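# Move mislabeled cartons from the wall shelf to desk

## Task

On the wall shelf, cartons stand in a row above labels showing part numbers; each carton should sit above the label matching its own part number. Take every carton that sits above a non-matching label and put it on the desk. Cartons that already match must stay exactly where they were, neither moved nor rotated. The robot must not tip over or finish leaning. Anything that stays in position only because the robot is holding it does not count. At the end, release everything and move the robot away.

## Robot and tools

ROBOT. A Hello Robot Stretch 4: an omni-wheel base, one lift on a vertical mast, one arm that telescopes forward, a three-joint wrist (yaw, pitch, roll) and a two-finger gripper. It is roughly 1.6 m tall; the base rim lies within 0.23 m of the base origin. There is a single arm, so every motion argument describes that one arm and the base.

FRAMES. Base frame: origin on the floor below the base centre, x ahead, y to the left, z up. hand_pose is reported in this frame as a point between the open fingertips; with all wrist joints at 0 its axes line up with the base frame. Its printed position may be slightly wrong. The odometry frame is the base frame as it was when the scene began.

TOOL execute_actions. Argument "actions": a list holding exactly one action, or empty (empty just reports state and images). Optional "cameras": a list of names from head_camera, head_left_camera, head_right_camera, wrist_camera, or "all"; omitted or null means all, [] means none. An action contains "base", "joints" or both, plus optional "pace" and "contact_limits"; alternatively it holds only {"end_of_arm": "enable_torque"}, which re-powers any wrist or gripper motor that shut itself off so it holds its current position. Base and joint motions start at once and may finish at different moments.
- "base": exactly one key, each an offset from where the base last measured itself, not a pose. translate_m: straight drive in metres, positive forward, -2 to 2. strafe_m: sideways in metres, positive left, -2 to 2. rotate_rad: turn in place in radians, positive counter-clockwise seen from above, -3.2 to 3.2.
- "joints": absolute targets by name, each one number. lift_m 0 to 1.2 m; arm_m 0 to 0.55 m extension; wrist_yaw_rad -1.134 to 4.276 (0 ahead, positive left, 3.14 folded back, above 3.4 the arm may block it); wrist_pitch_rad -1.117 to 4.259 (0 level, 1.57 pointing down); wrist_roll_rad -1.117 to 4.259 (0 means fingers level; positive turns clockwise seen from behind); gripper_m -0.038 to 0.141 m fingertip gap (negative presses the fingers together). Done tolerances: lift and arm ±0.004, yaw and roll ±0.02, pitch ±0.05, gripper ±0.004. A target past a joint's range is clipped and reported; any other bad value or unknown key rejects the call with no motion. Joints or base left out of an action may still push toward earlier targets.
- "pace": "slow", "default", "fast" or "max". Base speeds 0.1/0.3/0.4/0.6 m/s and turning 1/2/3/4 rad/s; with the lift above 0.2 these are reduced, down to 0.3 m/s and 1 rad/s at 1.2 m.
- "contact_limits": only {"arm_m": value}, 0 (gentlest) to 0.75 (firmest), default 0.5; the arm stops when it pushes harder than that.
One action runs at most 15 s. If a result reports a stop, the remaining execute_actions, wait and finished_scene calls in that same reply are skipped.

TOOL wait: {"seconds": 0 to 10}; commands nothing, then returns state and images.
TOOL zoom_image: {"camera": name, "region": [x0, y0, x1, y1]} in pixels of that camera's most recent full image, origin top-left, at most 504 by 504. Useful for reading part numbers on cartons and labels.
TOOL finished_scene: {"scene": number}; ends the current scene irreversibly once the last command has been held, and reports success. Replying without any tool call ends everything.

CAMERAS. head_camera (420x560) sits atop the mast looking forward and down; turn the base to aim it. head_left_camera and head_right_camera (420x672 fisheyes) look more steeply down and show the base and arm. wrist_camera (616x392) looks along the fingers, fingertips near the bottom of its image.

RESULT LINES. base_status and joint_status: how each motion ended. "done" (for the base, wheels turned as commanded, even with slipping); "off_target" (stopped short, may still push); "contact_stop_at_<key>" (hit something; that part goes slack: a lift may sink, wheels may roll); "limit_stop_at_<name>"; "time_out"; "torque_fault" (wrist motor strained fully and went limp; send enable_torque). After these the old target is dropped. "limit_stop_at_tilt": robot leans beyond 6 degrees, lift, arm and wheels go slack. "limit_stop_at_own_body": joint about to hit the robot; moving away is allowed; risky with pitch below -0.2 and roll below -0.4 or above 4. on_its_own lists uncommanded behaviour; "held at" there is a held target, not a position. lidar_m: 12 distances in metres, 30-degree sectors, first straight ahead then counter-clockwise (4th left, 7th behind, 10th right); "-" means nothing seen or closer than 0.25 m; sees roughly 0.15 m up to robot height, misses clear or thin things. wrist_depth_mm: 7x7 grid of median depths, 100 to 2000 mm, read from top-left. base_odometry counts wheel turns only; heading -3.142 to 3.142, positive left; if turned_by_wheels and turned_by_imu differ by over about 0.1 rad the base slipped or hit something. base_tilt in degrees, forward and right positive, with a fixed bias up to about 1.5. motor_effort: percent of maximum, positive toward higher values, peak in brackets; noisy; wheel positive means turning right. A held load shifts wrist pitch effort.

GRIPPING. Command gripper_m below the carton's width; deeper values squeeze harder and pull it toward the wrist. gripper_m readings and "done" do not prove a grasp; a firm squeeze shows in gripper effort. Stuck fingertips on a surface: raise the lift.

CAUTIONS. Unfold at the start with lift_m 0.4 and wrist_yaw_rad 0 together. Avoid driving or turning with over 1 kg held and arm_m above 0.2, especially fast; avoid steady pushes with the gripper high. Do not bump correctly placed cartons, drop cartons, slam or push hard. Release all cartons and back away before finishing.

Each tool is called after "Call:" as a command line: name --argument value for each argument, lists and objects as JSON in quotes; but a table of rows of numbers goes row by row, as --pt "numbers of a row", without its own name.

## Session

Call:
execute_actions --actions '[{"joints":{"lift_m":0.62,"wrist_yaw_rad":0,"wrist_pitch_rad":0,"wrist_roll_rad":0}}]'

Scene clock: 2.70 s.
base_odometry: x=+0.000 y=+0.000 heading=+0.000 (m, m, rad; odometry frame)
turned_by_wheels: +0.000 (rad since the last result)
turned_by_imu: +0.000 (rad since the last result)
base_tilt: forward=+0.4 right=-0.4 (deg)
lidar_m: 2.59 2.07 1.99 2.03 1.27 1.21 1.28 1.41 1.34 1.39 2.51 2.48
base_status: not commanded
joint_positions: lift_m=+0.620 arm_m=+0.002 wrist_yaw_rad=+0.001 wrist_pitch_rad=+0.002 wrist_roll_rad=+0.000 gripper_m=+0.057
joint_status: all done
motor_effort: lift_m=+21(22) arm_m=-1(1) wrist_yaw_rad=-3(5) wrist_pitch_rad=-7(5) wrist_roll_rad=-1(3) gripper_m=-2(2) wheel_0=+0(0) wheel_1=+0(0) wheel_2=+0(0) (%)
hand_pose: x=+0.4618 y=-0.0873 z=+0.7974 quat_wxyz=(+1.000, +0.000, +0.001, +0.000) (m; base frame)
wrist_depth_mm: 1808 - - - - - - / 1756 - - - - - - / 1808 - - - - - - / 1808 - - - - - 1983 / 1756 - - - - - - / 1756 - 194 - 194 - - / 1708 1756 1808 117 1808 1618 1756
pictures: head_camera, head_left_camera, head_right_camera, wrist_camera
Images, in order (width x height): head_camera 420x560, head_left_camera 420x672, head_right_camera 420x672, wrist_camera 616x392.

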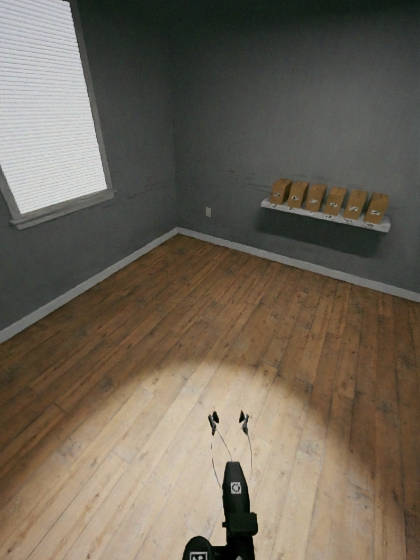

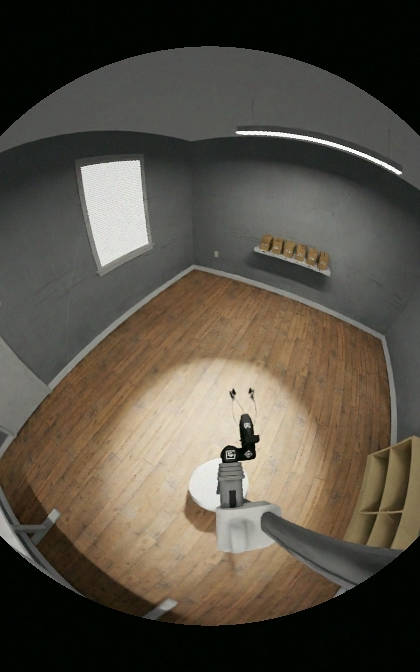

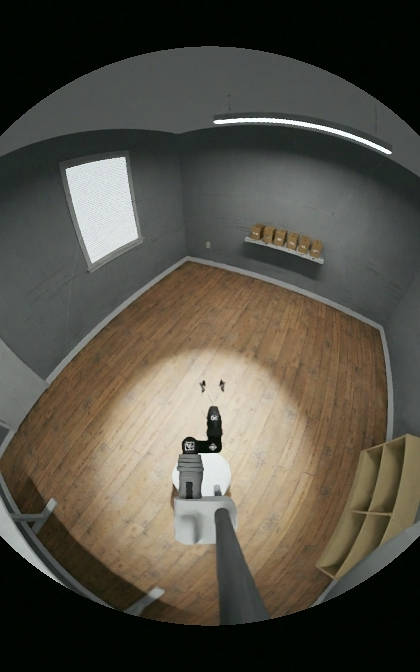

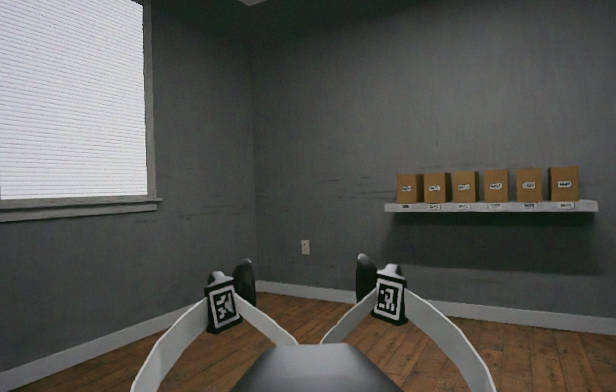

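Call:
execute_actions --actions '[{"base":{"rotate_rad":-0.52},"pace":"fast"}]' --cameras '["head_camera","wrist_camera"]'

Call:
execute_actions --actions '[{"base":{"translate_m":1.3},"pace":"fast"}]' --cameras '["head_camera","wrist_camera"]'

Scene clock: 7.33 s.
base_odometry: x=+0.000 y=+0.000 heading=-0.520 (m, m, rad; odometry frame)
turned_by_wheels: -0.520 (rad since the last result)
turned_by_imu: -0.515 (rad since the last result)
base_tilt: forward=+0.4 right=-0.4 (deg)
lidar_m: 2.45 2.58 2.06 1.98 2.05 1.24 1.20 1.28 1.39 1.34 1.41 2.51
base_status: done
joint_positions: lift_m=+0.620 arm_m=+0.002 wrist_yaw_rad=+0.000 wrist_pitch_rad=+0.002 wrist_roll_rad=+0.000 gripper_m=+0.057
joint_status: not commanded
motor_effort: lift_m=+20(21) arm_m=-1(1) wrist_yaw_rad=-1(2) wrist_pitch_rad=-6(6) wrist_roll_rad=-1(1) gripper_m=-2(2) wheel_0=-1(6) wheel_1=-1(7) wheel_2=-1(10) (%)
hand_pose: x=+0.4617 y=-0.0874 z=+0.7974 quat_wxyz=(+1.000, +0.000, +0.001, +0.000) (m; base frame)
wrist_depth_mm: - - - - - - - / - - - - - - - / - - - - - - - / - - - - - - - / - - - - - - - / - - 194 - 195 - - / 1921 1708 1808 117 1808 1618 1756
pictures: head_camera, wrist_camera
Images, in order (width x height): head_camera 420x560, wrist_camera 616x392.

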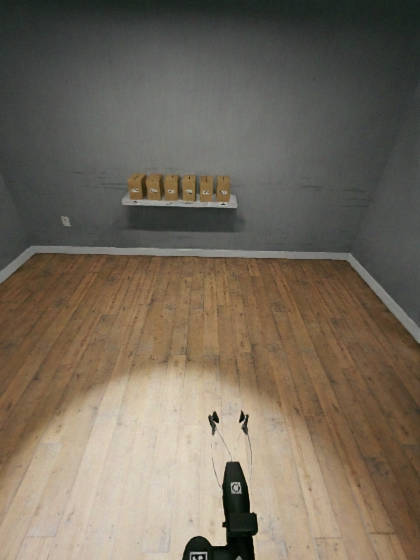

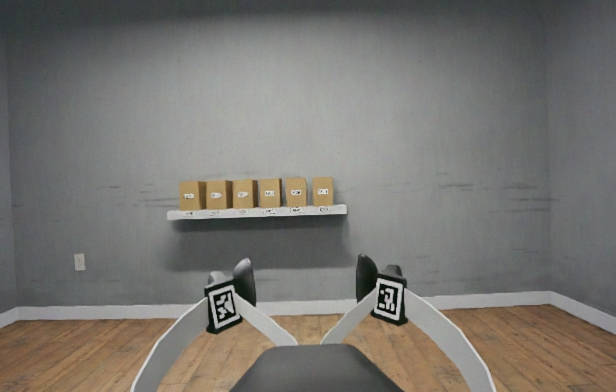

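Scene clock: 11.93 s.
base_odometry: x=+1.128 y=-0.646 heading=-0.520 (m, m, rad; odometry frame)
turned_by_wheels: +0.000 (rad since the last result)
turned_by_imu: -0.001 (rad since the last result)
base_tilt: forward=+0.4 right=-0.5 (deg)
lidar_m: 1.17 1.23 2.03 1.93 2.08 2.63 3.37 1.98 1.46 1.76 1.85 1.22
base_status: done
joint_positions: lift_m=+0.620 arm_m=+0.002 wrist_yaw_rad=+0.000 wrist_pitch_rad=+0.002 wrist_roll_rad=+0.000 gripper_m=+0.057
joint_status: not commanded
motor_effort: lift_m=+20(20) arm_m=-1(1) wrist_yaw_rad=-1(1) wrist_pitch_rad=-6(6) wrist_roll_rad=-2(1) gripper_m=-2(1) wheel_0=-2(7) wheel_1=-1(5) wheel_2=+2(10) (%)
hand_pose: x=+0.4617 y=-0.0874 z=+0.7974 quat_wxyz=(+1.000, +0.000, +0.001, +0.000) (m; base frame)
wrist_depth_mm: 1205 1182 1229 1205 1205 1205 1205 / 1205 1205 1229 1205 1205 1205 1229 / 1205 1229 1205 1205 1229 1205 1205 / 960 960 960 960 1205 1229 1229 / 960 960 960 1229 1205 1229 1205 / 1255 1205 194 1205 194 1229 1205 / 1229 1229 1229 117 1205 1229 1229
pictures: head_camera, wrist_camera
Images, in order (width x height): head_camera 420x560, wrist_camera 616x392.

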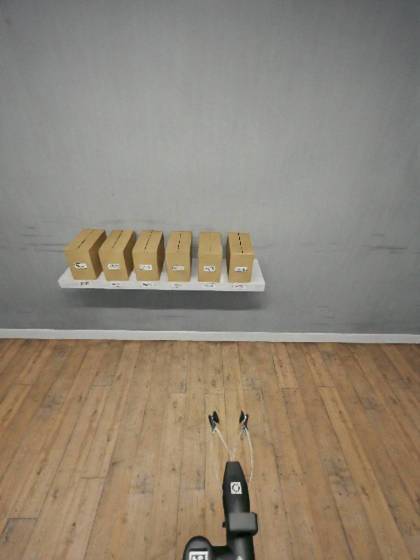

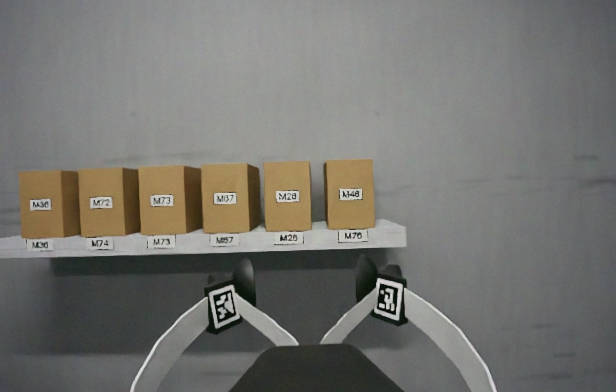

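Call:
execute_actions --actions '[{"base":{"strafe_m":0.3},"joints":{"arm_m":0.3,"lift_m":0.64,"gripper_m":0.0},"pace":"fast"}]' --cameras '["head_camera","wrist_camera"]'

Call:
zoom_image --camera "wrist_camera" --region '[0, 130, 310, 300]'

Call:
zoom_image --camera "wrist_camera" --region '[306, 130, 616, 300]'

Scene clock: 17.53 s.
base_odometry: x=+1.277 y=-0.386 heading=-0.521 (m, m, rad; odometry frame)
turned_by_wheels: +0.000 (rad since the last result)
turned_by_imu: +0.000 (rad since the last result)
base_tilt: forward=+0.4 right=-0.5 (deg)
lidar_m: 1.16 1.22 1.71 1.64 1.74 2.39 3.37 2.39 1.75 2.05 2.02 1.20
base_status: done
joint_positions: lift_m=+0.640 arm_m=+0.299 wrist_yaw_rad=+0.000 wrist_pitch_rad=+0.002 wrist_roll_rad=+0.000 gripper_m=+0.000
joint_status: all done
motor_effort: lift_m=+20(22) arm_m=+6(6) wrist_yaw_rad=-1(2) wrist_pitch_rad=-7(7) wrist_roll_rad=-1(1) gripper_m=-5(5) wheel_0=+0(11) wheel_1=-2(12) wheel_2=+0(0) (%)
hand_pose: x=+0.7584 y=-0.0873 z=+0.8174 quat_wxyz=(+1.000, +0.000, +0.001, +0.000) (m; base frame)
wrist_depth_mm: 917 917 917 917 904 904 917 / 917 917 917 917 904 917 904 / 917 917 931 917 917 917 931 / 788 661 661 661 668 661 788 / 691 668 668 661 661 661 661 / 931 931 661 193 183 931 917 / 931 917 931 126 931 931 931
pictures: head_camera, wrist_camera
Images, in order (width x height): head_camera 420x560, wrist_camera 616x392.

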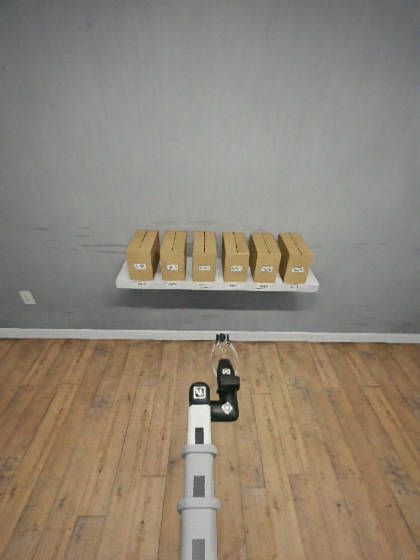

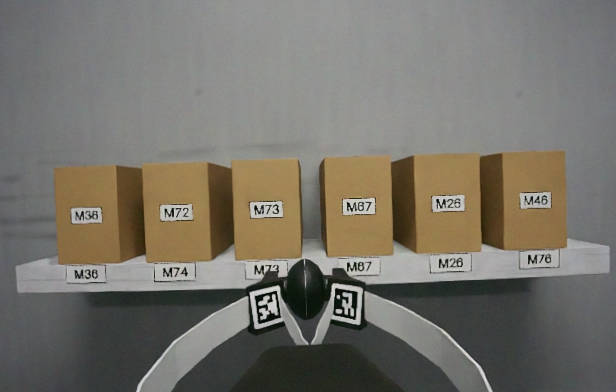

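Region (0, 130, 310, 300) of wrist_camera's 616x392 image, scaled by 1.626; it fills the top 276 rows of this view, and the rest is white.

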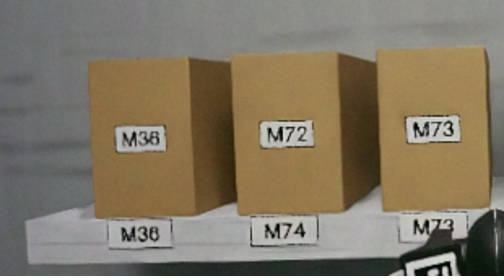

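Region (306, 130, 616, 300) of wrist_camera's 616x392 image, scaled by 1.626; it fills the top 276 rows of this view, and the rest is white.

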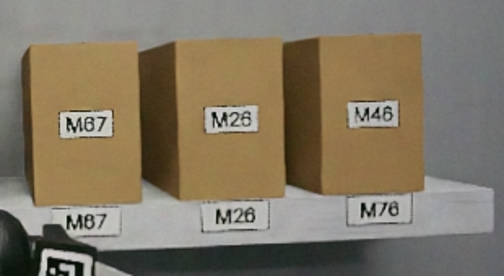

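Call:
execute_actions --actions '[{"base":{"strafe_m":0.232},"joints":{"lift_m":0.655,"gripper_m":0.127}}]' --cameras '[]'

Call:
execute_actions --actions '[{"base":{"translate_m":0.2},"joints":{"arm_m":0.45}}]' --cameras '["head_camera","wrist_camera"]'

Scene clock: 26.10 s.
base_odometry: x=+1.393 y=-0.185 heading=-0.520 (m, m, rad; odometry frame)
turned_by_wheels: +0.000 (rad since the last result)
turned_by_imu: +0.000 (rad since the last result)
base_tilt: forward=+0.4 right=-0.5 (deg)
lidar_m: 1.17 1.51 1.46 1.42 1.47 2.12 3.34 2.65 1.99 2.28 2.02 1.21
base_status: done
joint_positions: lift_m=+0.655 arm_m=+0.299 wrist_yaw_rad=+0.000 wrist_pitch_rad=+0.002 wrist_roll_rad=+0.000 gripper_m=+0.127
joint_status: all done
motor_effort: lift_m=+21(25) arm_m=+6(6) wrist_yaw_rad=-1(2) wrist_pitch_rad=-6(6) wrist_roll_rad=-1(1) gripper_m=+2(6) wheel_0=+1(6) wheel_1=+0(7) wheel_2=+1(1) (%)
hand_pose: x=+0.7584 y=-0.0873 z=+0.8324 quat_wxyz=(+1.000, +0.000, +0.001, +0.000) (m; base frame)
wrist_depth_mm: 917 917 917 917 917 917 904 / 917 931 917 917 904 917 917 / 917 917 917 917 917 917 917 / 931 917 676 668 668 668 661 / 931 931 668 668 668 668 668 / 931 931 661 946 668 931 931 / 946 931 931 120 931 931 946
pictures: none
No camera images: the call's "cameras" was empty. Leave "cameras" out to get every camera's image.

Scene clock: 28.17 s.
base_odometry: x=+1.566 y=-0.284 heading=-0.520 (m, m, rad; odometry frame)
turned_by_wheels: +0.000 (rad since the last result)
turned_by_imu: +0.000 (rad since the last result)
base_tilt: forward=+0.4 right=-0.4 (deg)
lidar_m: 0.96 1.28 1.49 1.40 1.47 2.10 3.59 2.70 2.06 2.29 1.71 1.01
base_status: done
joint_positions: lift_m=+0.655 arm_m=+0.449 wrist_yaw_rad=+0.000 wrist_pitch_rad=+0.002 wrist_roll_rad=+0.000 gripper_m=+0.127
joint_status: all done
motor_effort: lift_m=+21(21) arm_m=+5(8) wrist_yaw_rad=-1(2) wrist_pitch_rad=-6(6) wrist_roll_rad=-1(1) gripper_m=+1(0) wheel_0=+1(5) wheel_1=+0(6) wheel_2=+0(9) (%)
hand_pose: x=+0.9084 y=-0.0874 z=+0.8324 quat_wxyz=(+1.000, +0.000, +0.001, +0.000) (m; base frame)
wrist_depth_mm: 569 569 569 564 564 569 564 / 569 569 569 569 569 564 569 / 569 569 574 569 569 315 362 / 442 317 353 317 332 315 317 / 445 317 347 317 336 317 317 / 347 317 317 317 319 317 319 / 317 312 314 120 314 312 312
pictures: head_camera, wrist_camera
Images, in order (width x height): head_camera 420x560, wrist_camera 616x392.

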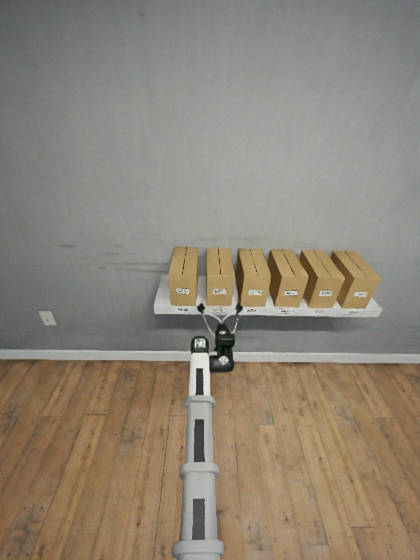

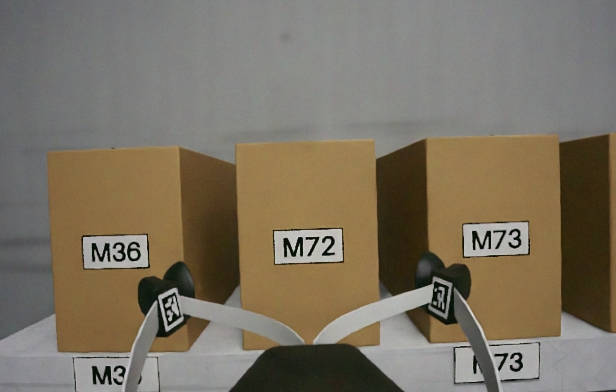

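Call:
execute_actions --actions '[{"base":{"strafe_m":-0.003},"joints":{"arm_m":0.50,"gripper_m":0.124},"pace":"slow"}]' --cameras '["wrist_camera"]'

Scene clock: 32.87 s.
base_odometry: x=+1.565 y=-0.286 heading=-0.520 (m, m, rad; odometry frame)
turned_by_wheels: +0.000 (rad since the last result)
turned_by_imu: +0.000 (rad since the last result)
base_tilt: forward=+0.4 right=-0.4 (deg)
lidar_m: 0.96 1.29 1.46 1.42 1.47 2.10 3.24 2.73 2.06 2.27 1.74 1.02
base_status: done
joint_positions: lift_m=+0.655 arm_m=+0.499 wrist_yaw_rad=+0.000 wrist_pitch_rad=+0.002 wrist_roll_rad=+0.000 gripper_m=+0.124
joint_status: all done
motor_effort: lift_m=+21(20) arm_m=+6(7) wrist_yaw_rad=-1(1) wrist_pitch_rad=-7(6) wrist_roll_rad=-2(1) gripper_m=-1(1) wheel_0=+2(4) wheel_1=-2(7) wheel_2=+0(4) (%)
hand_pose: x=+0.9584 y=-0.0874 z=+0.8324 quat_wxyz=(+1.000, +0.000, +0.001, +0.000) (m; base frame)
wrist_depth_mm: 521 517 517 512 517 521 517 / 517 521 517 521 517 521 517 / 521 297 517 265 410 264 265 / 266 265 322 265 293 265 266 / 266 266 319 266 268 266 266 / 267 267 267 267 268 267 267 / 268 268 277 120 267 266 267
pictures: wrist_camera
Images, in order (width x height): wrist_camera 616x392.

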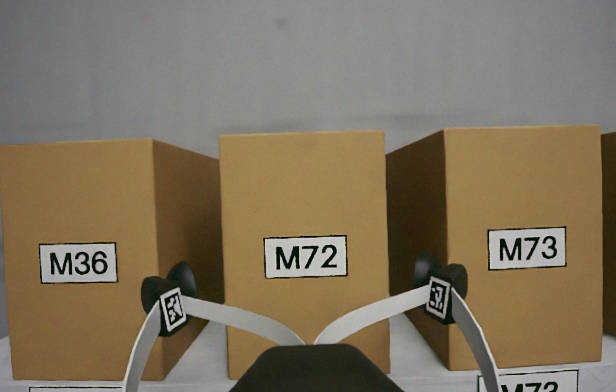

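Call:
execute_actions --actions '[{"joints":{"arm_m":0.525,"gripper_m":0.121},"pace":"slow","contact_limits":{"arm_m":0.2}}]' --cameras '["wrist_camera"]'

Scene clock: 36.57 s.
base_odometry: x=+1.565 y=-0.286 heading=-0.520 (m, m, rad; odometry frame)
turned_by_wheels: +0.000 (rad since the last result)
turned_by_imu: +0.000 (rad since the last result)
base_tilt: forward=+0.4 right=-0.4 (deg)
lidar_m: 0.97 1.30 1.50 1.40 1.49 2.13 3.25 2.71 2.06 2.29 1.75 1.01
base_status: not commanded
joint_positions: lift_m=+0.655 arm_m=+0.524 wrist_yaw_rad=+0.000 wrist_pitch_rad=+0.002 wrist_roll_rad=+0.000 gripper_m=+0.121
joint_status: all done
motor_effort: lift_m=+21(21) arm_m=+6(4) wrist_yaw_rad=-1(2) wrist_pitch_rad=-7(6) wrist_roll_rad=-1(1) gripper_m=+0(2) wheel_0=+2(2) wheel_1=-2(3) wheel_2=+0(0) (%)
contact_limits: arm_m 0.2
hand_pose: x=+0.9834 y=-0.0874 z=+0.8324 quat_wxyz=(+1.000, +0.000, +0.001, +0.000) (m; base frame)
wrist_depth_mm: 492 492 492 492 492 492 492 / 492 492 496 492 492 492 492 / 240 273 359 240 322 240 240 / 240 241 241 241 294 240 241 / 241 242 241 241 241 242 241 / 243 242 241 241 243 242 241 / 243 242 260 119 252 243 243
pictures: wrist_camera
Images, in order (width x height): wrist_camera 616x392.

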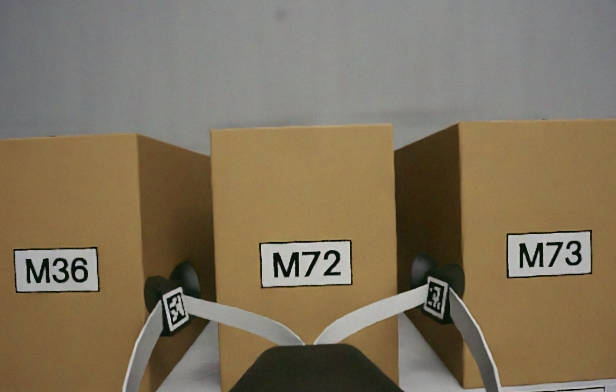

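Call:
execute_actions --actions '[{"joints":{"arm_m":0.55},"base":{"translate_m":0.03},"pace":"slow","contact_limits":{"arm_m":0.2}}]' --cameras '["wrist_camera"]'

Scene clock: 43.57 s.
base_odometry: x=+1.591 y=-0.301 heading=-0.520 (m, m, rad; odometry frame)
turned_by_wheels: +0.000 (rad since the last result)
turned_by_imu: +0.001 (rad since the last result)
base_tilt: forward=+0.4 right=-0.4 (deg)
lidar_m: 0.94 1.25 1.51 1.40 1.49 2.08 3.23 2.73 2.07 2.28 1.70 0.99
base_status: done
joint_positions: lift_m=+0.655 arm_m=+0.549 wrist_yaw_rad=+0.000 wrist_pitch_rad=+0.002 wrist_roll_rad=+0.000 gripper_m=+0.121
joint_status: all done
motor_effort: lift_m=+21(21) arm_m=+6(7) wrist_yaw_rad=-1(1) wrist_pitch_rad=-7(6) wrist_roll_rad=-1(1) gripper_m=-1(1) wheel_0=+2(3) wheel_1=+1(3) wheel_2=-2(4) (%)
contact_limits: arm_m 0.2
hand_pose: x=+1.0083 y=-0.0874 z=+0.8324 quat_wxyz=(+1.000, +0.000, +0.001, +0.000) (m; base frame)
wrist_depth_mm: 436 439 436 436 436 436 436 / 439 439 439 439 439 436 436 / 185 246 189 190 190 208 185 / 186 227 190 190 190 211 185 / 186 224 190 191 191 212 186 / 186 193 191 191 191 187 186 / 187 203 191 118 193 200 187
pictures: wrist_camera
Images, in order (width x height): wrist_camera 616x392.

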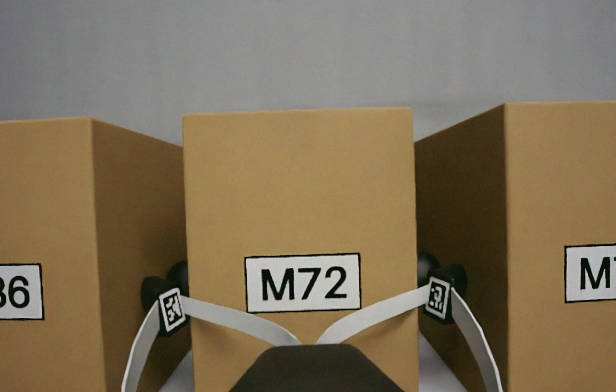

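Call:
execute_actions --actions '[{"joints":{"gripper_m":0.06},"pace":"slow"}]' --cameras '["wrist_camera"]'

Call:
execute_actions --actions '[{"joints":{"lift_m":0.67},"pace":"slow"}]' --cameras '["wrist_camera"]'

Call:
execute_actions --actions '[{"joints":{"arm_m":0.42},"pace":"slow"}]' --cameras '["wrist_camera","head_camera"]'

Scene clock: 49.53 s.
base_odometry: x=+1.591 y=-0.301 heading=-0.520 (m, m, rad; odometry frame)
turned_by_wheels: +0.000 (rad since the last result)
turned_by_imu: +0.001 (rad since the last result)
base_tilt: forward=+0.4 right=-0.4 (deg)
lidar_m: 0.94 1.25 1.50 1.40 1.46 2.10 3.23 2.74 2.08 2.28 1.69 0.99
base_status: not commanded
joint_positions: lift_m=+0.655 arm_m=+0.549 wrist_yaw_rad=+0.000 wrist_pitch_rad=+0.002 wrist_roll_rad=+0.000 gripper_m=+0.061
joint_status: all done
motor_effort: lift_m=+21(21) arm_m=+6(6) wrist_yaw_rad=-1(1) wrist_pitch_rad=-7(7) wrist_roll_rad=-1(1) gripper_m=-26(27) wheel_0=+2(2) wheel_1=+1(1) wheel_2=-1(2) (%)
hand_pose: x=+1.0084 y=-0.0874 z=+0.8324 quat_wxyz=(+1.000, +0.000, +0.001, +0.000) (m; base frame)
wrist_depth_mm: 436 436 436 436 436 439 436 / 439 439 439 436 439 439 439 / 185 246 172 172 173 208 185 / 185 227 173 173 173 211 185 / 186 224 173 174 174 211 186 / 186 184 173 173 174 177 186 / 187 217 174 139 175 215 187
pictures: wrist_camera
Images, in order (width x height): wrist_camera 616x392.

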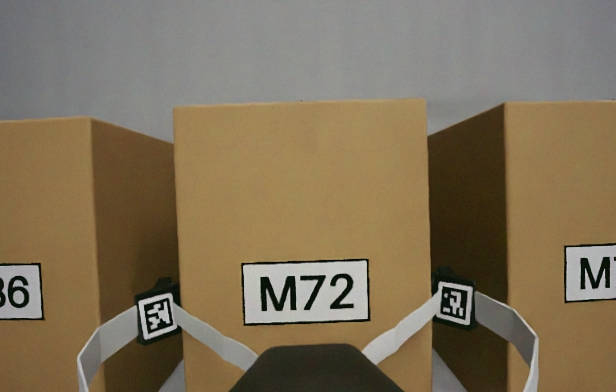

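Scene clock: 50.37 s.
base_odometry: x=+1.591 y=-0.301 heading=-0.520 (m, m, rad; odometry frame)
turned_by_wheels: +0.000 (rad since the last result)
turned_by_imu: +0.000 (rad since the last result)
base_tilt: forward=+0.4 right=-0.4 (deg)
lidar_m: 0.93 1.26 1.50 1.40 1.48 2.12 3.25 2.72 2.07 2.28 1.70 0.99
base_status: not commanded
joint_positions: lift_m=+0.670 arm_m=+0.549 wrist_yaw_rad=+0.000 wrist_pitch_rad=+0.004 wrist_roll_rad=+0.000 gripper_m=+0.061
joint_status: all done
motor_effort: lift_m=+21(25) arm_m=+6(6) wrist_yaw_rad=-1(2) wrist_pitch_rad=-11(10) wrist_roll_rad=-1(1) gripper_m=-27(26) wheel_0=+2(2) wheel_1=+1(1) wheel_2=-2(2) (%)
hand_pose: x=+1.0084 y=-0.0874 z=+0.8469 quat_wxyz=(+1.000, +0.000, +0.002, +0.000) (m; base frame)
wrist_depth_mm: 433 436 436 436 436 436 433 / 439 439 439 436 436 439 436 / 439 436 174 174 174 266 185 / 185 227 174 174 174 210 185 / 186 224 174 174 174 212 185 / 186 183 173 174 174 177 186 / 187 217 173 139 175 215 187
pictures: wrist_camera
Images, in order (width x height): wrist_camera 616x392.

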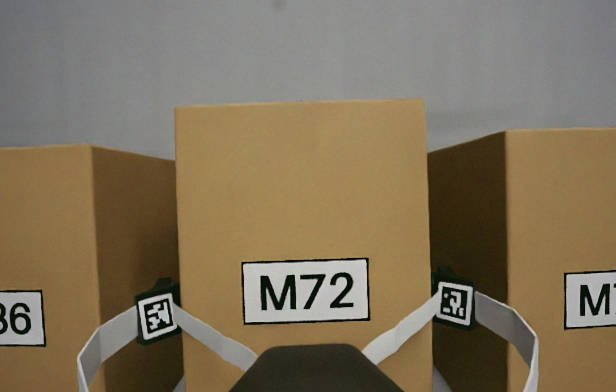

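Scene clock: 52.93 s.
base_odometry: x=+1.591 y=-0.301 heading=-0.520 (m, m, rad; odometry frame)
turned_by_wheels: +0.000 (rad since the last result)
turned_by_imu: +0.000 (rad since the last result)
base_tilt: forward=+0.4 right=-0.4 (deg)
lidar_m: 0.81 1.25 1.50 1.40 1.49 2.07 3.24 2.71 2.06 2.29 1.71 0.99
base_status: not commanded
joint_positions: lift_m=+0.670 arm_m=+0.421 wrist_yaw_rad=+0.000 wrist_pitch_rad=+0.004 wrist_roll_rad=+0.000 gripper_m=+0.061
joint_status: all done
motor_effort: lift_m=+22(22) arm_m=-6(7) wrist_yaw_rad=-1(1) wrist_pitch_rad=-10(11) wrist_roll_rad=-1(1) gripper_m=-25(26) wheel_0=+2(2) wheel_1=+1(1) wheel_2=-2(2) (%)
hand_pose: x=+0.8804 y=-0.0874 z=+0.8469 quat_wxyz=(+1.000, +0.000, +0.002, +0.000) (m; base frame)
wrist_depth_mm: 564 564 559 564 564 564 559 / 564 564 564 564 564 569 564 / 564 564 174 174 174 564 569 / 314 314 174 174 174 314 345 / 445 314 173 174 174 315 314 / 364 184 174 174 174 177 317 / 317 314 173 139 174 312 312
pictures: head_camera, wrist_camera
Images, in order (width x height): head_camera 420x560, wrist_camera 616x392.

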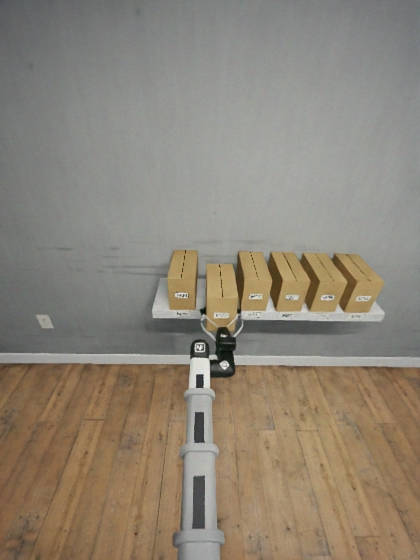

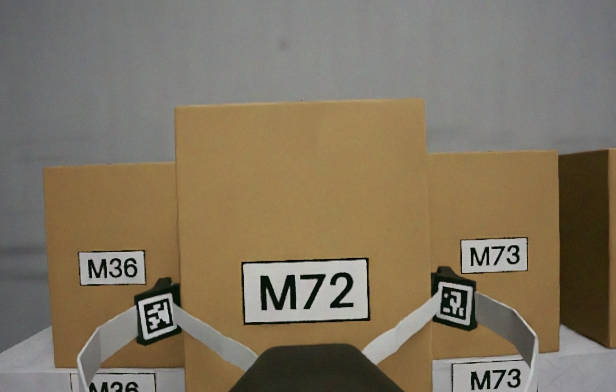

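Call:
execute_actions --actions '[{"joints":{"arm_m":0.1,"lift_m":0.76}}]' --cameras '[]'

Call:
execute_actions --actions '[{"base":{"rotate_rad":3.17},"pace":"slow"}]' --cameras '["head_camera","head_left_camera"]'

Scene clock: 57.93 s.
base_odometry: x=+1.591 y=-0.301 heading=-0.520 (m, m, rad; odometry frame)
turned_by_wheels: +0.000 (rad since the last result)
turned_by_imu: +0.001 (rad since the last result)
base_tilt: forward=+0.3 right=-0.4 (deg)
lidar_m: 0.49 1.25 1.49 1.41 1.50 2.07 3.21 2.71 2.06 2.27 1.70 0.99
base_status: not commanded
joint_positions: lift_m=+0.760 arm_m=+0.101 wrist_yaw_rad=+0.000 wrist_pitch_rad=+0.004 wrist_roll_rad=+0.000 gripper_m=+0.061
joint_status: all done
motor_effort: lift_m=+21(22) arm_m=-6(6) wrist_yaw_rad=-1(1) wrist_pitch_rad=-11(12) wrist_roll_rad=-1(1) gripper_m=-26(27) wheel_0=+2(2) wheel_1=+1(1) wheel_2=-2(2) (%)
hand_pose: x=+0.5604 y=-0.0874 z=+0.9368 quat_wxyz=(+1.000, +0.000, +0.002, +0.000) (m; base frame)
wrist_depth_mm: 891 878 891 891 891 891 878 / 891 891 878 891 878 891 891 / 891 891 174 174 174 891 891 / 891 891 173 174 174 904 904 / 891 891 173 174 174 634 640 / 904 184 173 174 174 177 640 / 891 904 174 139 174 904 891
pictures: none
No camera images: the call's "cameras" was empty. Leave "cameras" out to get every camera's image.

Scene clock: 62.40 s.
base_odometry: x=+1.591 y=-0.301 heading=+2.649 (m, m, rad; odometry frame)
turned_by_wheels: +3.170 (rad since the last result)
turned_by_imu: +3.140 (rad since the last result)
base_tilt: forward=+0.4 right=-0.4 (deg)
lidar_m: 0.51 2.58 2.06 2.30 1.62 0.99 0.94 1.27 1.49 1.41 1.46 2.17
base_status: done
joint_positions: lift_m=+0.760 arm_m=+0.101 wrist_yaw_rad=+0.000 wrist_pitch_rad=+0.004 wrist_roll_rad=+0.000 gripper_m=+0.061
joint_status: not commanded
motor_effort: lift_m=+21(21) arm_m=-6(6) wrist_yaw_rad=-1(1) wrist_pitch_rad=-12(12) wrist_roll_rad=-1(1) gripper_m=-26(26) wheel_0=-1(3) wheel_1=-1(7) wheel_2=+0(6) (%)
hand_pose: x=+0.5604 y=-0.0874 z=+0.9369 quat_wxyz=(+1.000, +0.000, +0.002, +0.000) (m; base frame)
wrist_depth_mm: - - - - - - - / - - - - - - - / - - 173 174 174 - - / - - 174 174 174 - - / - - 173 174 174 - - / - 183 174 174 174 177 - / - - 174 139 174 1921 1921
pictures: head_camera, head_left_camera
Images, in order (width x height): head_camera 420x560, head_left_camera 420x672.

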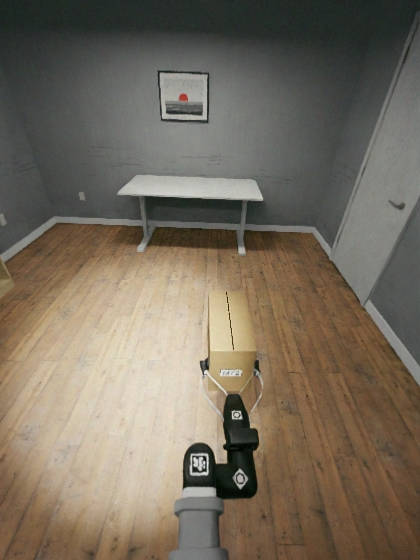

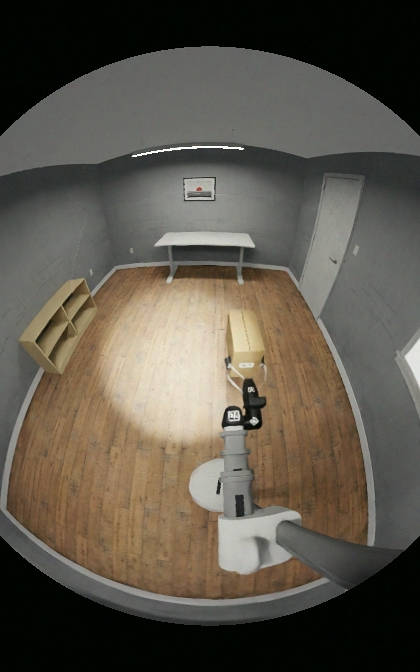

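Call:
execute_actions --actions '[{"base":{"translate_m":1.95}}]' --cameras '["head_camera","head_left_camera"]'

Scene clock: 72.03 s.
base_odometry: x=-0.128 y=+0.620 heading=+2.650 (m, m, rad; odometry frame)
turned_by_wheels: +0.000 (rad since the last result)
turned_by_imu: -0.001 (rad since the last result)
base_tilt: forward=+0.4 right=-0.4 (deg)
lidar_m: 0.50 0.81 1.19 1.79 1.92 3.24 3.16 2.06 1.56 1.49 1.62 0.80
base_status: done
joint_positions: lift_m=+0.760 arm_m=+0.101 wrist_yaw_rad=+0.000 wrist_pitch_rad=+0.004 wrist_roll_rad=+0.000 gripper_m=+0.061
joint_status: not commanded
motor_effort: lift_m=+20(21) arm_m=-6(6) wrist_yaw_rad=-1(1) wrist_pitch_rad=-12(11) wrist_roll_rad=-1(1) gripper_m=-27(28) wheel_0=+0(6) wheel_1=+1(7) wheel_2=+1(4) (%)
hand_pose: x=+0.5604 y=-0.0874 z=+0.9369 quat_wxyz=(+1.000, +0.000, +0.002, +0.000) (m; base frame)
wrist_depth_mm: 1308 1281 1229 1255 1255 1255 1229 / 1281 1308 1255 1255 1255 1255 1229 / 1308 1281 173 174 174 1229 1229 / 1281 1308 174 174 174 1255 1229 / 1308 1308 173 174 174 1255 1255 / 891 183 174 174 175 177 809 / 580 544 174 139 174 539 525
pictures: head_camera, head_left_camera
Images, in order (width x height): head_camera 420x560, head_left_camera 420x672.

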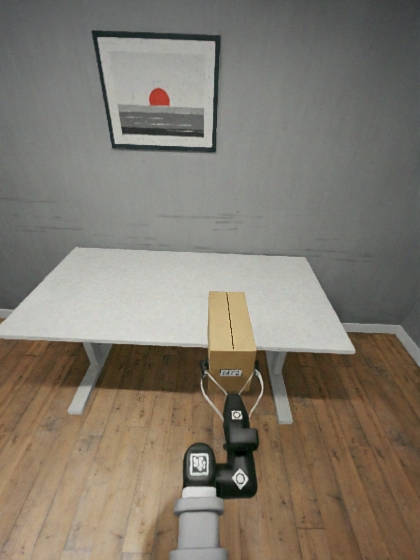

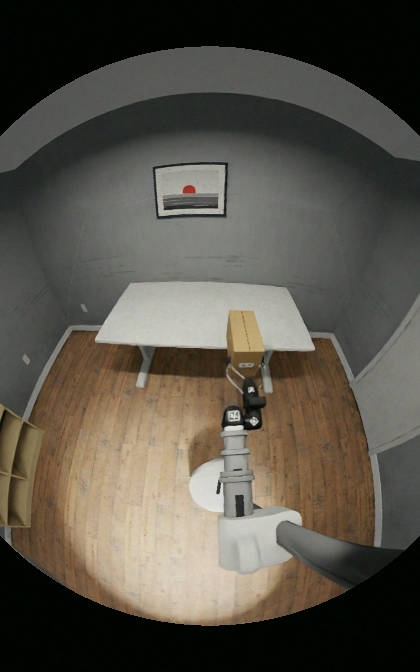

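Call:
execute_actions --actions '[{"base":{"translate_m":0.25},"joints":{"arm_m":0.4}}]' --cameras '["wrist_camera"]'

Call:
execute_actions --actions '[{"joints":{"lift_m":0.66}}]' --cameras '["head_camera"]'

Scene clock: 77.33 s.
base_odometry: x=-0.348 y=+0.738 heading=+2.650 (m, m, rad; odometry frame)
turned_by_wheels: +0.000 (rad since the last result)
turned_by_imu: +0.001 (rad since the last result)
base_tilt: forward=+0.4 right=-0.4 (deg)
lidar_m: 0.53 0.57 0.84 1.81 1.91 3.28 3.44 2.10 1.62 1.49 0.73 0.55
base_status: done
joint_positions: lift_m=+0.760 arm_m=+0.399 wrist_yaw_rad=+0.000 wrist_pitch_rad=+0.004 wrist_roll_rad=+0.000 gripper_m=+0.061
joint_status: all done
motor_effort: lift_m=+20(21) arm_m=+5(6) wrist_yaw_rad=-2(0) wrist_pitch_rad=-11(12) wrist_roll_rad=-1(1) gripper_m=-26(27) wheel_0=-1(5) wheel_1=+0(8) wheel_2=+2(8) (%)
hand_pose: x=+0.8584 y=-0.0874 z=+0.9369 quat_wxyz=(+1.000, +0.000, +0.002, +0.000) (m; base frame)
wrist_depth_mm: 715 715 715 707 699 699 691 / 732 723 723 707 707 707 699 / 732 723 174 174 174 699 699 / 750 732 173 174 174 707 699 / 741 732 173 174 174 707 699 / 741 183 173 173 174 177 699 / 574 539 174 139 174 539 525
pictures: wrist_camera
Images, in order (width x height): wrist_camera 616x392.

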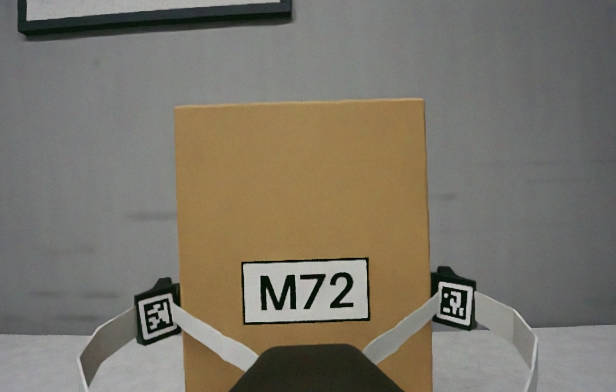

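Scene clock: 78.77 s.
base_odometry: x=-0.348 y=+0.738 heading=+2.650 (m, m, rad; odometry frame)
turned_by_wheels: +0.000 (rad since the last result)
turned_by_imu: +0.000 (rad since the last result)
base_tilt: forward=+0.4 right=-0.4 (deg)
lidar_m: 0.52 0.55 0.80 1.80 1.91 3.27 3.42 2.12 1.61 1.52 0.72 0.53
base_status: not commanded
joint_positions: lift_m=+0.660 arm_m=+0.399 wrist_yaw_rad=+0.000 wrist_pitch_rad=+0.004 wrist_roll_rad=+0.000 gripper_m=+0.061
joint_status: all done
motor_effort: lift_m=+17(17) arm_m=+5(5) wrist_yaw_rad=-1(1) wrist_pitch_rad=-11(11) wrist_roll_rad=-1(1) gripper_m=-26(26) wheel_0=-1(1) wheel_1=+0(0) wheel_2=+3(3) (%)
hand_pose: x=+0.8584 y=-0.0874 z=+0.8373 quat_wxyz=(+1.000, +0.000, +0.002, +0.000) (m; base frame)
wrist_depth_mm: 723 723 715 715 699 699 691 / 732 723 715 707 707 699 691 / 741 732 173 174 174 699 699 / 741 732 174 174 175 707 699 / 732 732 173 174 174 707 707 / 549 184 174 174 174 177 473 / 364 340 174 139 174 338 329
pictures: head_camera
Images, in order (width x height): head_camera 420x560.

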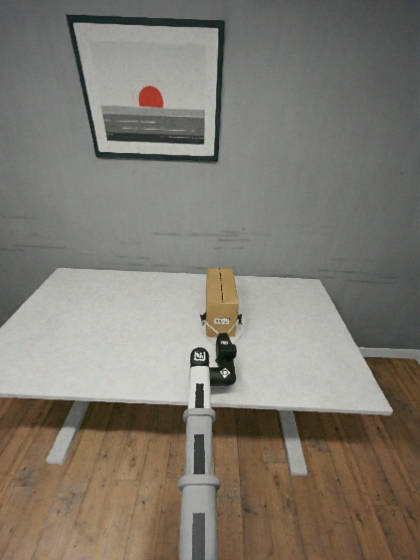

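Call:
execute_actions --actions '[{"joints":{"lift_m":0.627},"pace":"slow"}]' --cameras '[]'

Call:
execute_actions --actions '[{"joints":{"lift_m":0.618},"pace":"slow"}]' --cameras '["wrist_camera"]'

Scene clock: 82.50 s.
base_odometry: x=-0.348 y=+0.738 heading=+2.650 (m, m, rad; odometry frame)
turned_by_wheels: +0.000 (rad since the last result)
turned_by_imu: +0.000 (rad since the last result)
base_tilt: forward=+0.4 right=-0.4 (deg)
lidar_m: 0.52 0.57 0.83 1.80 1.92 3.28 3.45 2.12 1.60 1.50 0.71 0.55
base_status: not commanded
joint_positions: lift_m=+0.627 arm_m=+0.399 wrist_yaw_rad=+0.000 wrist_pitch_rad=+0.001 wrist_roll_rad=+0.000 gripper_m=+0.061
joint_status: all done
motor_effort: lift_m=+15(12) arm_m=+6(5) wrist_yaw_rad=-1(1) wrist_pitch_rad=-4(11) wrist_roll_rad=-1(1) gripper_m=-26(27) wheel_0=-1(1) wheel_1=+0(0) wheel_2=+2(2) (%)
hand_pose: x=+0.8585 y=-0.0874 z=+0.8051 quat_wxyz=(+1.000, +0.000, +0.001, +0.000) (m; base frame)
wrist_depth_mm: 732 732 715 707 699 699 699 / 732 723 715 715 707 699 699 / 732 723 172 172 173 707 707 / 741 732 173 173 173 707 699 / 732 732 173 174 174 707 699 / 455 184 173 174 174 177 394 / 298 278 174 139 175 277 271
pictures: none
No camera images: the call's "cameras" was empty. Leave "cameras" out to get every camera's image.

Scene clock: 83.20 s.
base_odometry: x=-0.348 y=+0.738 heading=+2.650 (m, m, rad; odometry frame)
turned_by_wheels: +0.000 (rad since the last result)
turned_by_imu: +0.000 (rad since the last result)
base_tilt: forward=+0.3 right=-0.4 (deg)
lidar_m: 0.53 0.56 0.84 1.81 1.90 3.27 3.43 2.14 1.58 1.50 0.72 0.54
base_status: not commanded
joint_positions: lift_m=+0.619 arm_m=+0.399 wrist_yaw_rad=+0.000 wrist_pitch_rad=-0.010 wrist_roll_rad=+0.000 gripper_m=+0.061
joint_status: all done
on_its_own: wrist_pitch_rad is at rest, and its effort (+28) is outside its rest range (-23 to +23)
motor_effort: lift_m=+11(14) arm_m=+5(5) wrist_yaw_rad=+0(1) wrist_pitch_rad=+28(28) wrist_roll_rad=-1(1) gripper_m=-25(26) wheel_0=-1(1) wheel_1=+0(0) wheel_2=+2(2) (%)
hand_pose: x=+0.8584 y=-0.0875 z=+0.7996 quat_wxyz=(+1.000, +0.000, -0.005, +0.000) (m; base frame)
wrist_depth_mm: 741 723 723 715 715 707 699 / 732 732 723 715 715 707 699 / 741 741 173 174 174 715 699 / 741 732 174 174 174 707 707 / 741 732 174 174 174 707 699 / 466 183 173 174 174 178 402 / 298 279 173 139 174 278 271
pictures: wrist_camera
Images, in order (width x height): wrist_camera 616x392.

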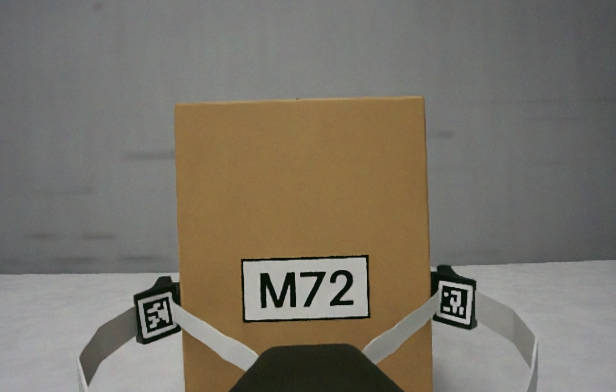

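It touched slightly earlier than expected; easing up before release.

Call:
execute_actions --actions '[{"joints":{"lift_m":0.627},"pace":"slow"}]' --cameras '[]'

Call:
execute_actions --actions '[{"joints":{"gripper_m":0.135}}]' --cameras '[]'

Call:
execute_actions --actions '[{"joints":{"arm_m":0.02},"base":{"translate_m":-0.25}}]' --cameras '["head_camera"]'

Call:
execute_actions --actions '[{"base":{"rotate_rad":-3.17},"joints":{"lift_m":0.655,"gripper_m":0.124},"pace":"fast"}]' --cameras '[]'

Call:
execute_actions --actions '[{"base":{"translate_m":1.75},"pace":"fast"}]' --cameras '["head_camera","wrist_camera"]'

Scene clock: 88.67 s.
base_odometry: x=-0.348 y=+0.738 heading=+2.650 (m, m, rad; odometry frame)
turned_by_wheels: +0.000 (rad since the last result)
turned_by_imu: +0.000 (rad since the last result)
base_tilt: forward=+0.3 right=-0.3 (deg)
lidar_m: 0.52 0.56 0.81 1.82 1.92 3.29 3.43 2.11 1.60 1.51 0.72 0.56
base_status: not commanded
joint_positions: lift_m=+0.627 arm_m=+0.399 wrist_yaw_rad=+0.000 wrist_pitch_rad=+0.000 wrist_roll_rad=+0.000 gripper_m=+0.061
joint_status: all done
motor_effort: lift_m=+21(22) arm_m=+5(5) wrist_yaw_rad=+0(0) wrist_pitch_rad=-1(28) wrist_roll_rad=-1(1) gripper_m=-28(27) wheel_0=-1(1) wheel_1=+0(0) wheel_2=+2(2) (%)
hand_pose: x=+0.8584 y=-0.0875 z=+0.8049 quat_wxyz=(+1.000, +0.000, +0.000, +0.000) (m; base frame)
wrist_depth_mm: 723 723 723 715 715 707 699 / 732 732 723 715 707 699 691 / 732 732 172 173 173 691 699 / 732 732 173 173 174 699 699 / 741 732 173 173 173 707 707 / 452 184 173 174 174 177 394 / 298 278 174 140 175 277 271
pictures: none
No camera images: the call's "cameras" was empty. Leave "cameras" out to get every camera's image.

Scene clock: 90.40 s.
base_odometry: x=-0.348 y=+0.738 heading=+2.650 (m, m, rad; odometry frame)
turned_by_wheels: +0.000 (rad since the last result)
turned_by_imu: +0.000 (rad since the last result)
base_tilt: forward=+0.4 right=-0.5 (deg)
lidar_m: 0.53 0.55 0.84 1.80 1.92 3.30 3.44 2.10 1.60 1.51 0.69 0.55
base_status: not commanded
joint_positions: lift_m=+0.627 arm_m=+0.399 wrist_yaw_rad=+0.000 wrist_pitch_rad=+0.002 wrist_roll_rad=+0.000 gripper_m=+0.135
joint_status: all done
motor_effort: lift_m=+21(21) arm_m=+5(5) wrist_yaw_rad=+0(0) wrist_pitch_rad=-5(5) wrist_roll_rad=-1(1) gripper_m=+1(25) wheel_0=-1(1) wheel_1=+0(0) wheel_2=+2(2) (%)
hand_pose: x=+0.8584 y=-0.0875 z=+0.8045 quat_wxyz=(+1.000, +0.000, +0.001, +0.000) (m; base frame)
wrist_depth_mm: 732 723 723 707 707 699 691 / 732 723 723 715 707 699 699 / 732 732 191 191 192 707 699 / 741 732 191 192 192 707 699 / 741 723 192 192 193 707 699 / 449 209 192 193 193 342 392 / 306 294 193 121 193 273 277
pictures: none
No camera images: the call's "cameras" was empty. Leave "cameras" out to get every camera's image.

Scene clock: 92.67 s.
base_odometry: x=-0.128 y=+0.620 heading=+2.650 (m, m, rad; odometry frame)
turned_by_wheels: +0.000 (rad since the last result)
turned_by_imu: +0.000 (rad since the last result)
base_tilt: forward=+0.4 right=-0.4 (deg)
lidar_m: 0.77 0.81 1.20 1.80 1.91 3.24 3.19 2.05 1.57 1.49 1.62 0.82
base_status: done
joint_positions: lift_m=+0.627 arm_m=+0.021 wrist_yaw_rad=+0.000 wrist_pitch_rad=+0.002 wrist_roll_rad=+0.000 gripper_m=+0.135
joint_status: all done
motor_effort: lift_m=+20(21) arm_m=-5(6) wrist_yaw_rad=+0(2) wrist_pitch_rad=-7(7) wrist_roll_rad=-1(1) gripper_m=+0(1) wheel_0=+0(3) wheel_1=+1(8) wheel_2=-1(9) (%)
hand_pose: x=+0.4804 y=-0.0875 z=+0.8044 quat_wxyz=(+1.000, +0.000, +0.001, +0.000) (m; base frame)
wrist_depth_mm: 1397 1366 1336 1366 1336 1336 1308 / 1366 1366 1366 1366 1336 1308 1308 / 1397 1366 1366 1336 1336 1336 1308 / 1366 1366 1397 831 1336 1336 1336 / 931 904 854 820 788 741 715 / 976 209 544 539 535 525 1308 / 1397 1397 1366 121 1366 1336 1336
pictures: head_camera
Images, in order (width x height): head_camera 420x560.

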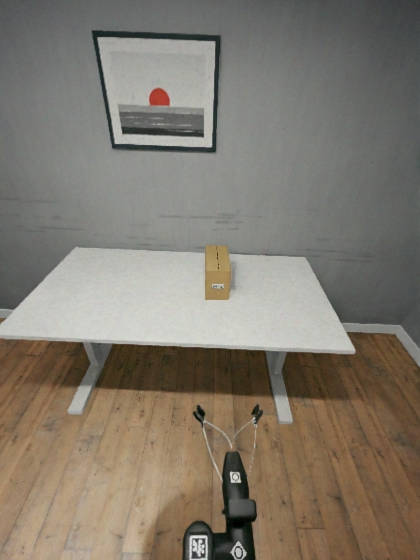

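Scene clock: 95.13 s.
base_odometry: x=-0.128 y=+0.620 heading=-0.520 (m, m, rad; odometry frame)
turned_by_wheels: -3.170 (rad since the last result)
turned_by_imu: -3.140 (rad since the last result)
base_tilt: forward=+0.4 right=-0.4 (deg)
lidar_m: 2.90 2.13 1.60 1.48 1.61 0.81 0.78 0.83 1.19 1.79 1.88 3.00
base_status: done
joint_positions: lift_m=+0.655 arm_m=+0.021 wrist_yaw_rad=+0.000 wrist_pitch_rad=+0.002 wrist_roll_rad=+0.000 gripper_m=+0.124
joint_status: all done
motor_effort: lift_m=+19(25) arm_m=-6(6) wrist_yaw_rad=-1(2) wrist_pitch_rad=-7(7) wrist_roll_rad=-1(1) gripper_m=+0(1) wheel_0=+1(8) wheel_1=-1(8) wheel_2=-1(9) (%)
hand_pose: x=+0.4804 y=-0.0874 z=+0.8325 quat_wxyz=(+1.000, +0.000, +0.001, +0.000) (m; base frame)
wrist_depth_mm: - - - - - - - / - - - - - - - / - - - - - - - / - - - - - - - / - - - - - - - / - - - - - - - / 1983 1863 1863 119 1921 1756 1863
pictures: none
No camera images: the call's "cameras" was empty. Leave "cameras" out to get every camera's image.

Scene clock: 100.90 s.
base_odometry: x=+1.390 y=-0.250 heading=-0.521 (m, m, rad; odometry frame)
turned_by_wheels: +0.000 (rad since the last result)
turned_by_imu: -0.001 (rad since the last result)
base_tilt: forward=+0.4 right=-0.4 (deg)
lidar_m: 1.15 1.46 1.56 1.49 1.57 2.20 3.39 2.61 1.94 2.21 1.98 1.20
base_status: done
joint_positions: lift_m=+0.655 arm_m=+0.021 wrist_yaw_rad=+0.000 wrist_pitch_rad=+0.002 wrist_roll_rad=+0.000 gripper_m=+0.124
joint_status: not commanded
motor_effort: lift_m=+19(19) arm_m=-5(6) wrist_yaw_rad=-1(1) wrist_pitch_rad=-7(6) wrist_roll_rad=-1(1) gripper_m=+1(0) wheel_0=-1(7) wheel_1=-1(6) wheel_2=+0(8) (%)
hand_pose: x=+0.4804 y=-0.0874 z=+0.8325 quat_wxyz=(+1.000, +0.000, +0.001, +0.000) (m; base frame)
wrist_depth_mm: 1160 1160 1138 1160 1160 1160 1182 / 1182 1160 1160 1160 1182 1182 1160 / 1182 1182 1182 1182 1182 1160 1160 / 1182 1182 991 1160 917 917 1182 / 1182 1182 917 917 917 917 1182 / 1182 1182 1182 1182 1182 1182 1182 / 1182 1160 1205 120 1182 1182 1182
pictures: head_camera, wrist_camera
Images, in order (width x height): head_camera 420x560, wrist_camera 616x392.

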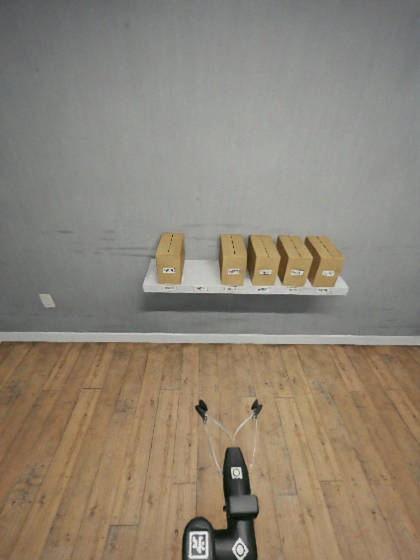

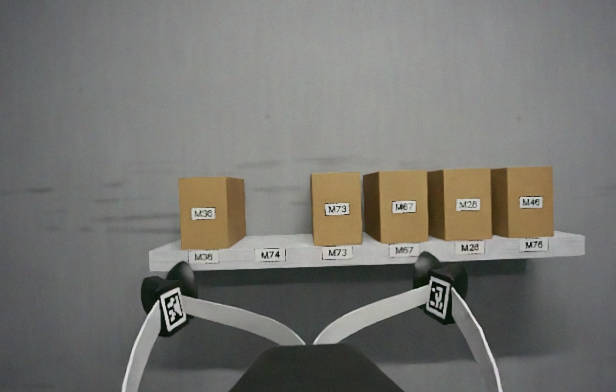

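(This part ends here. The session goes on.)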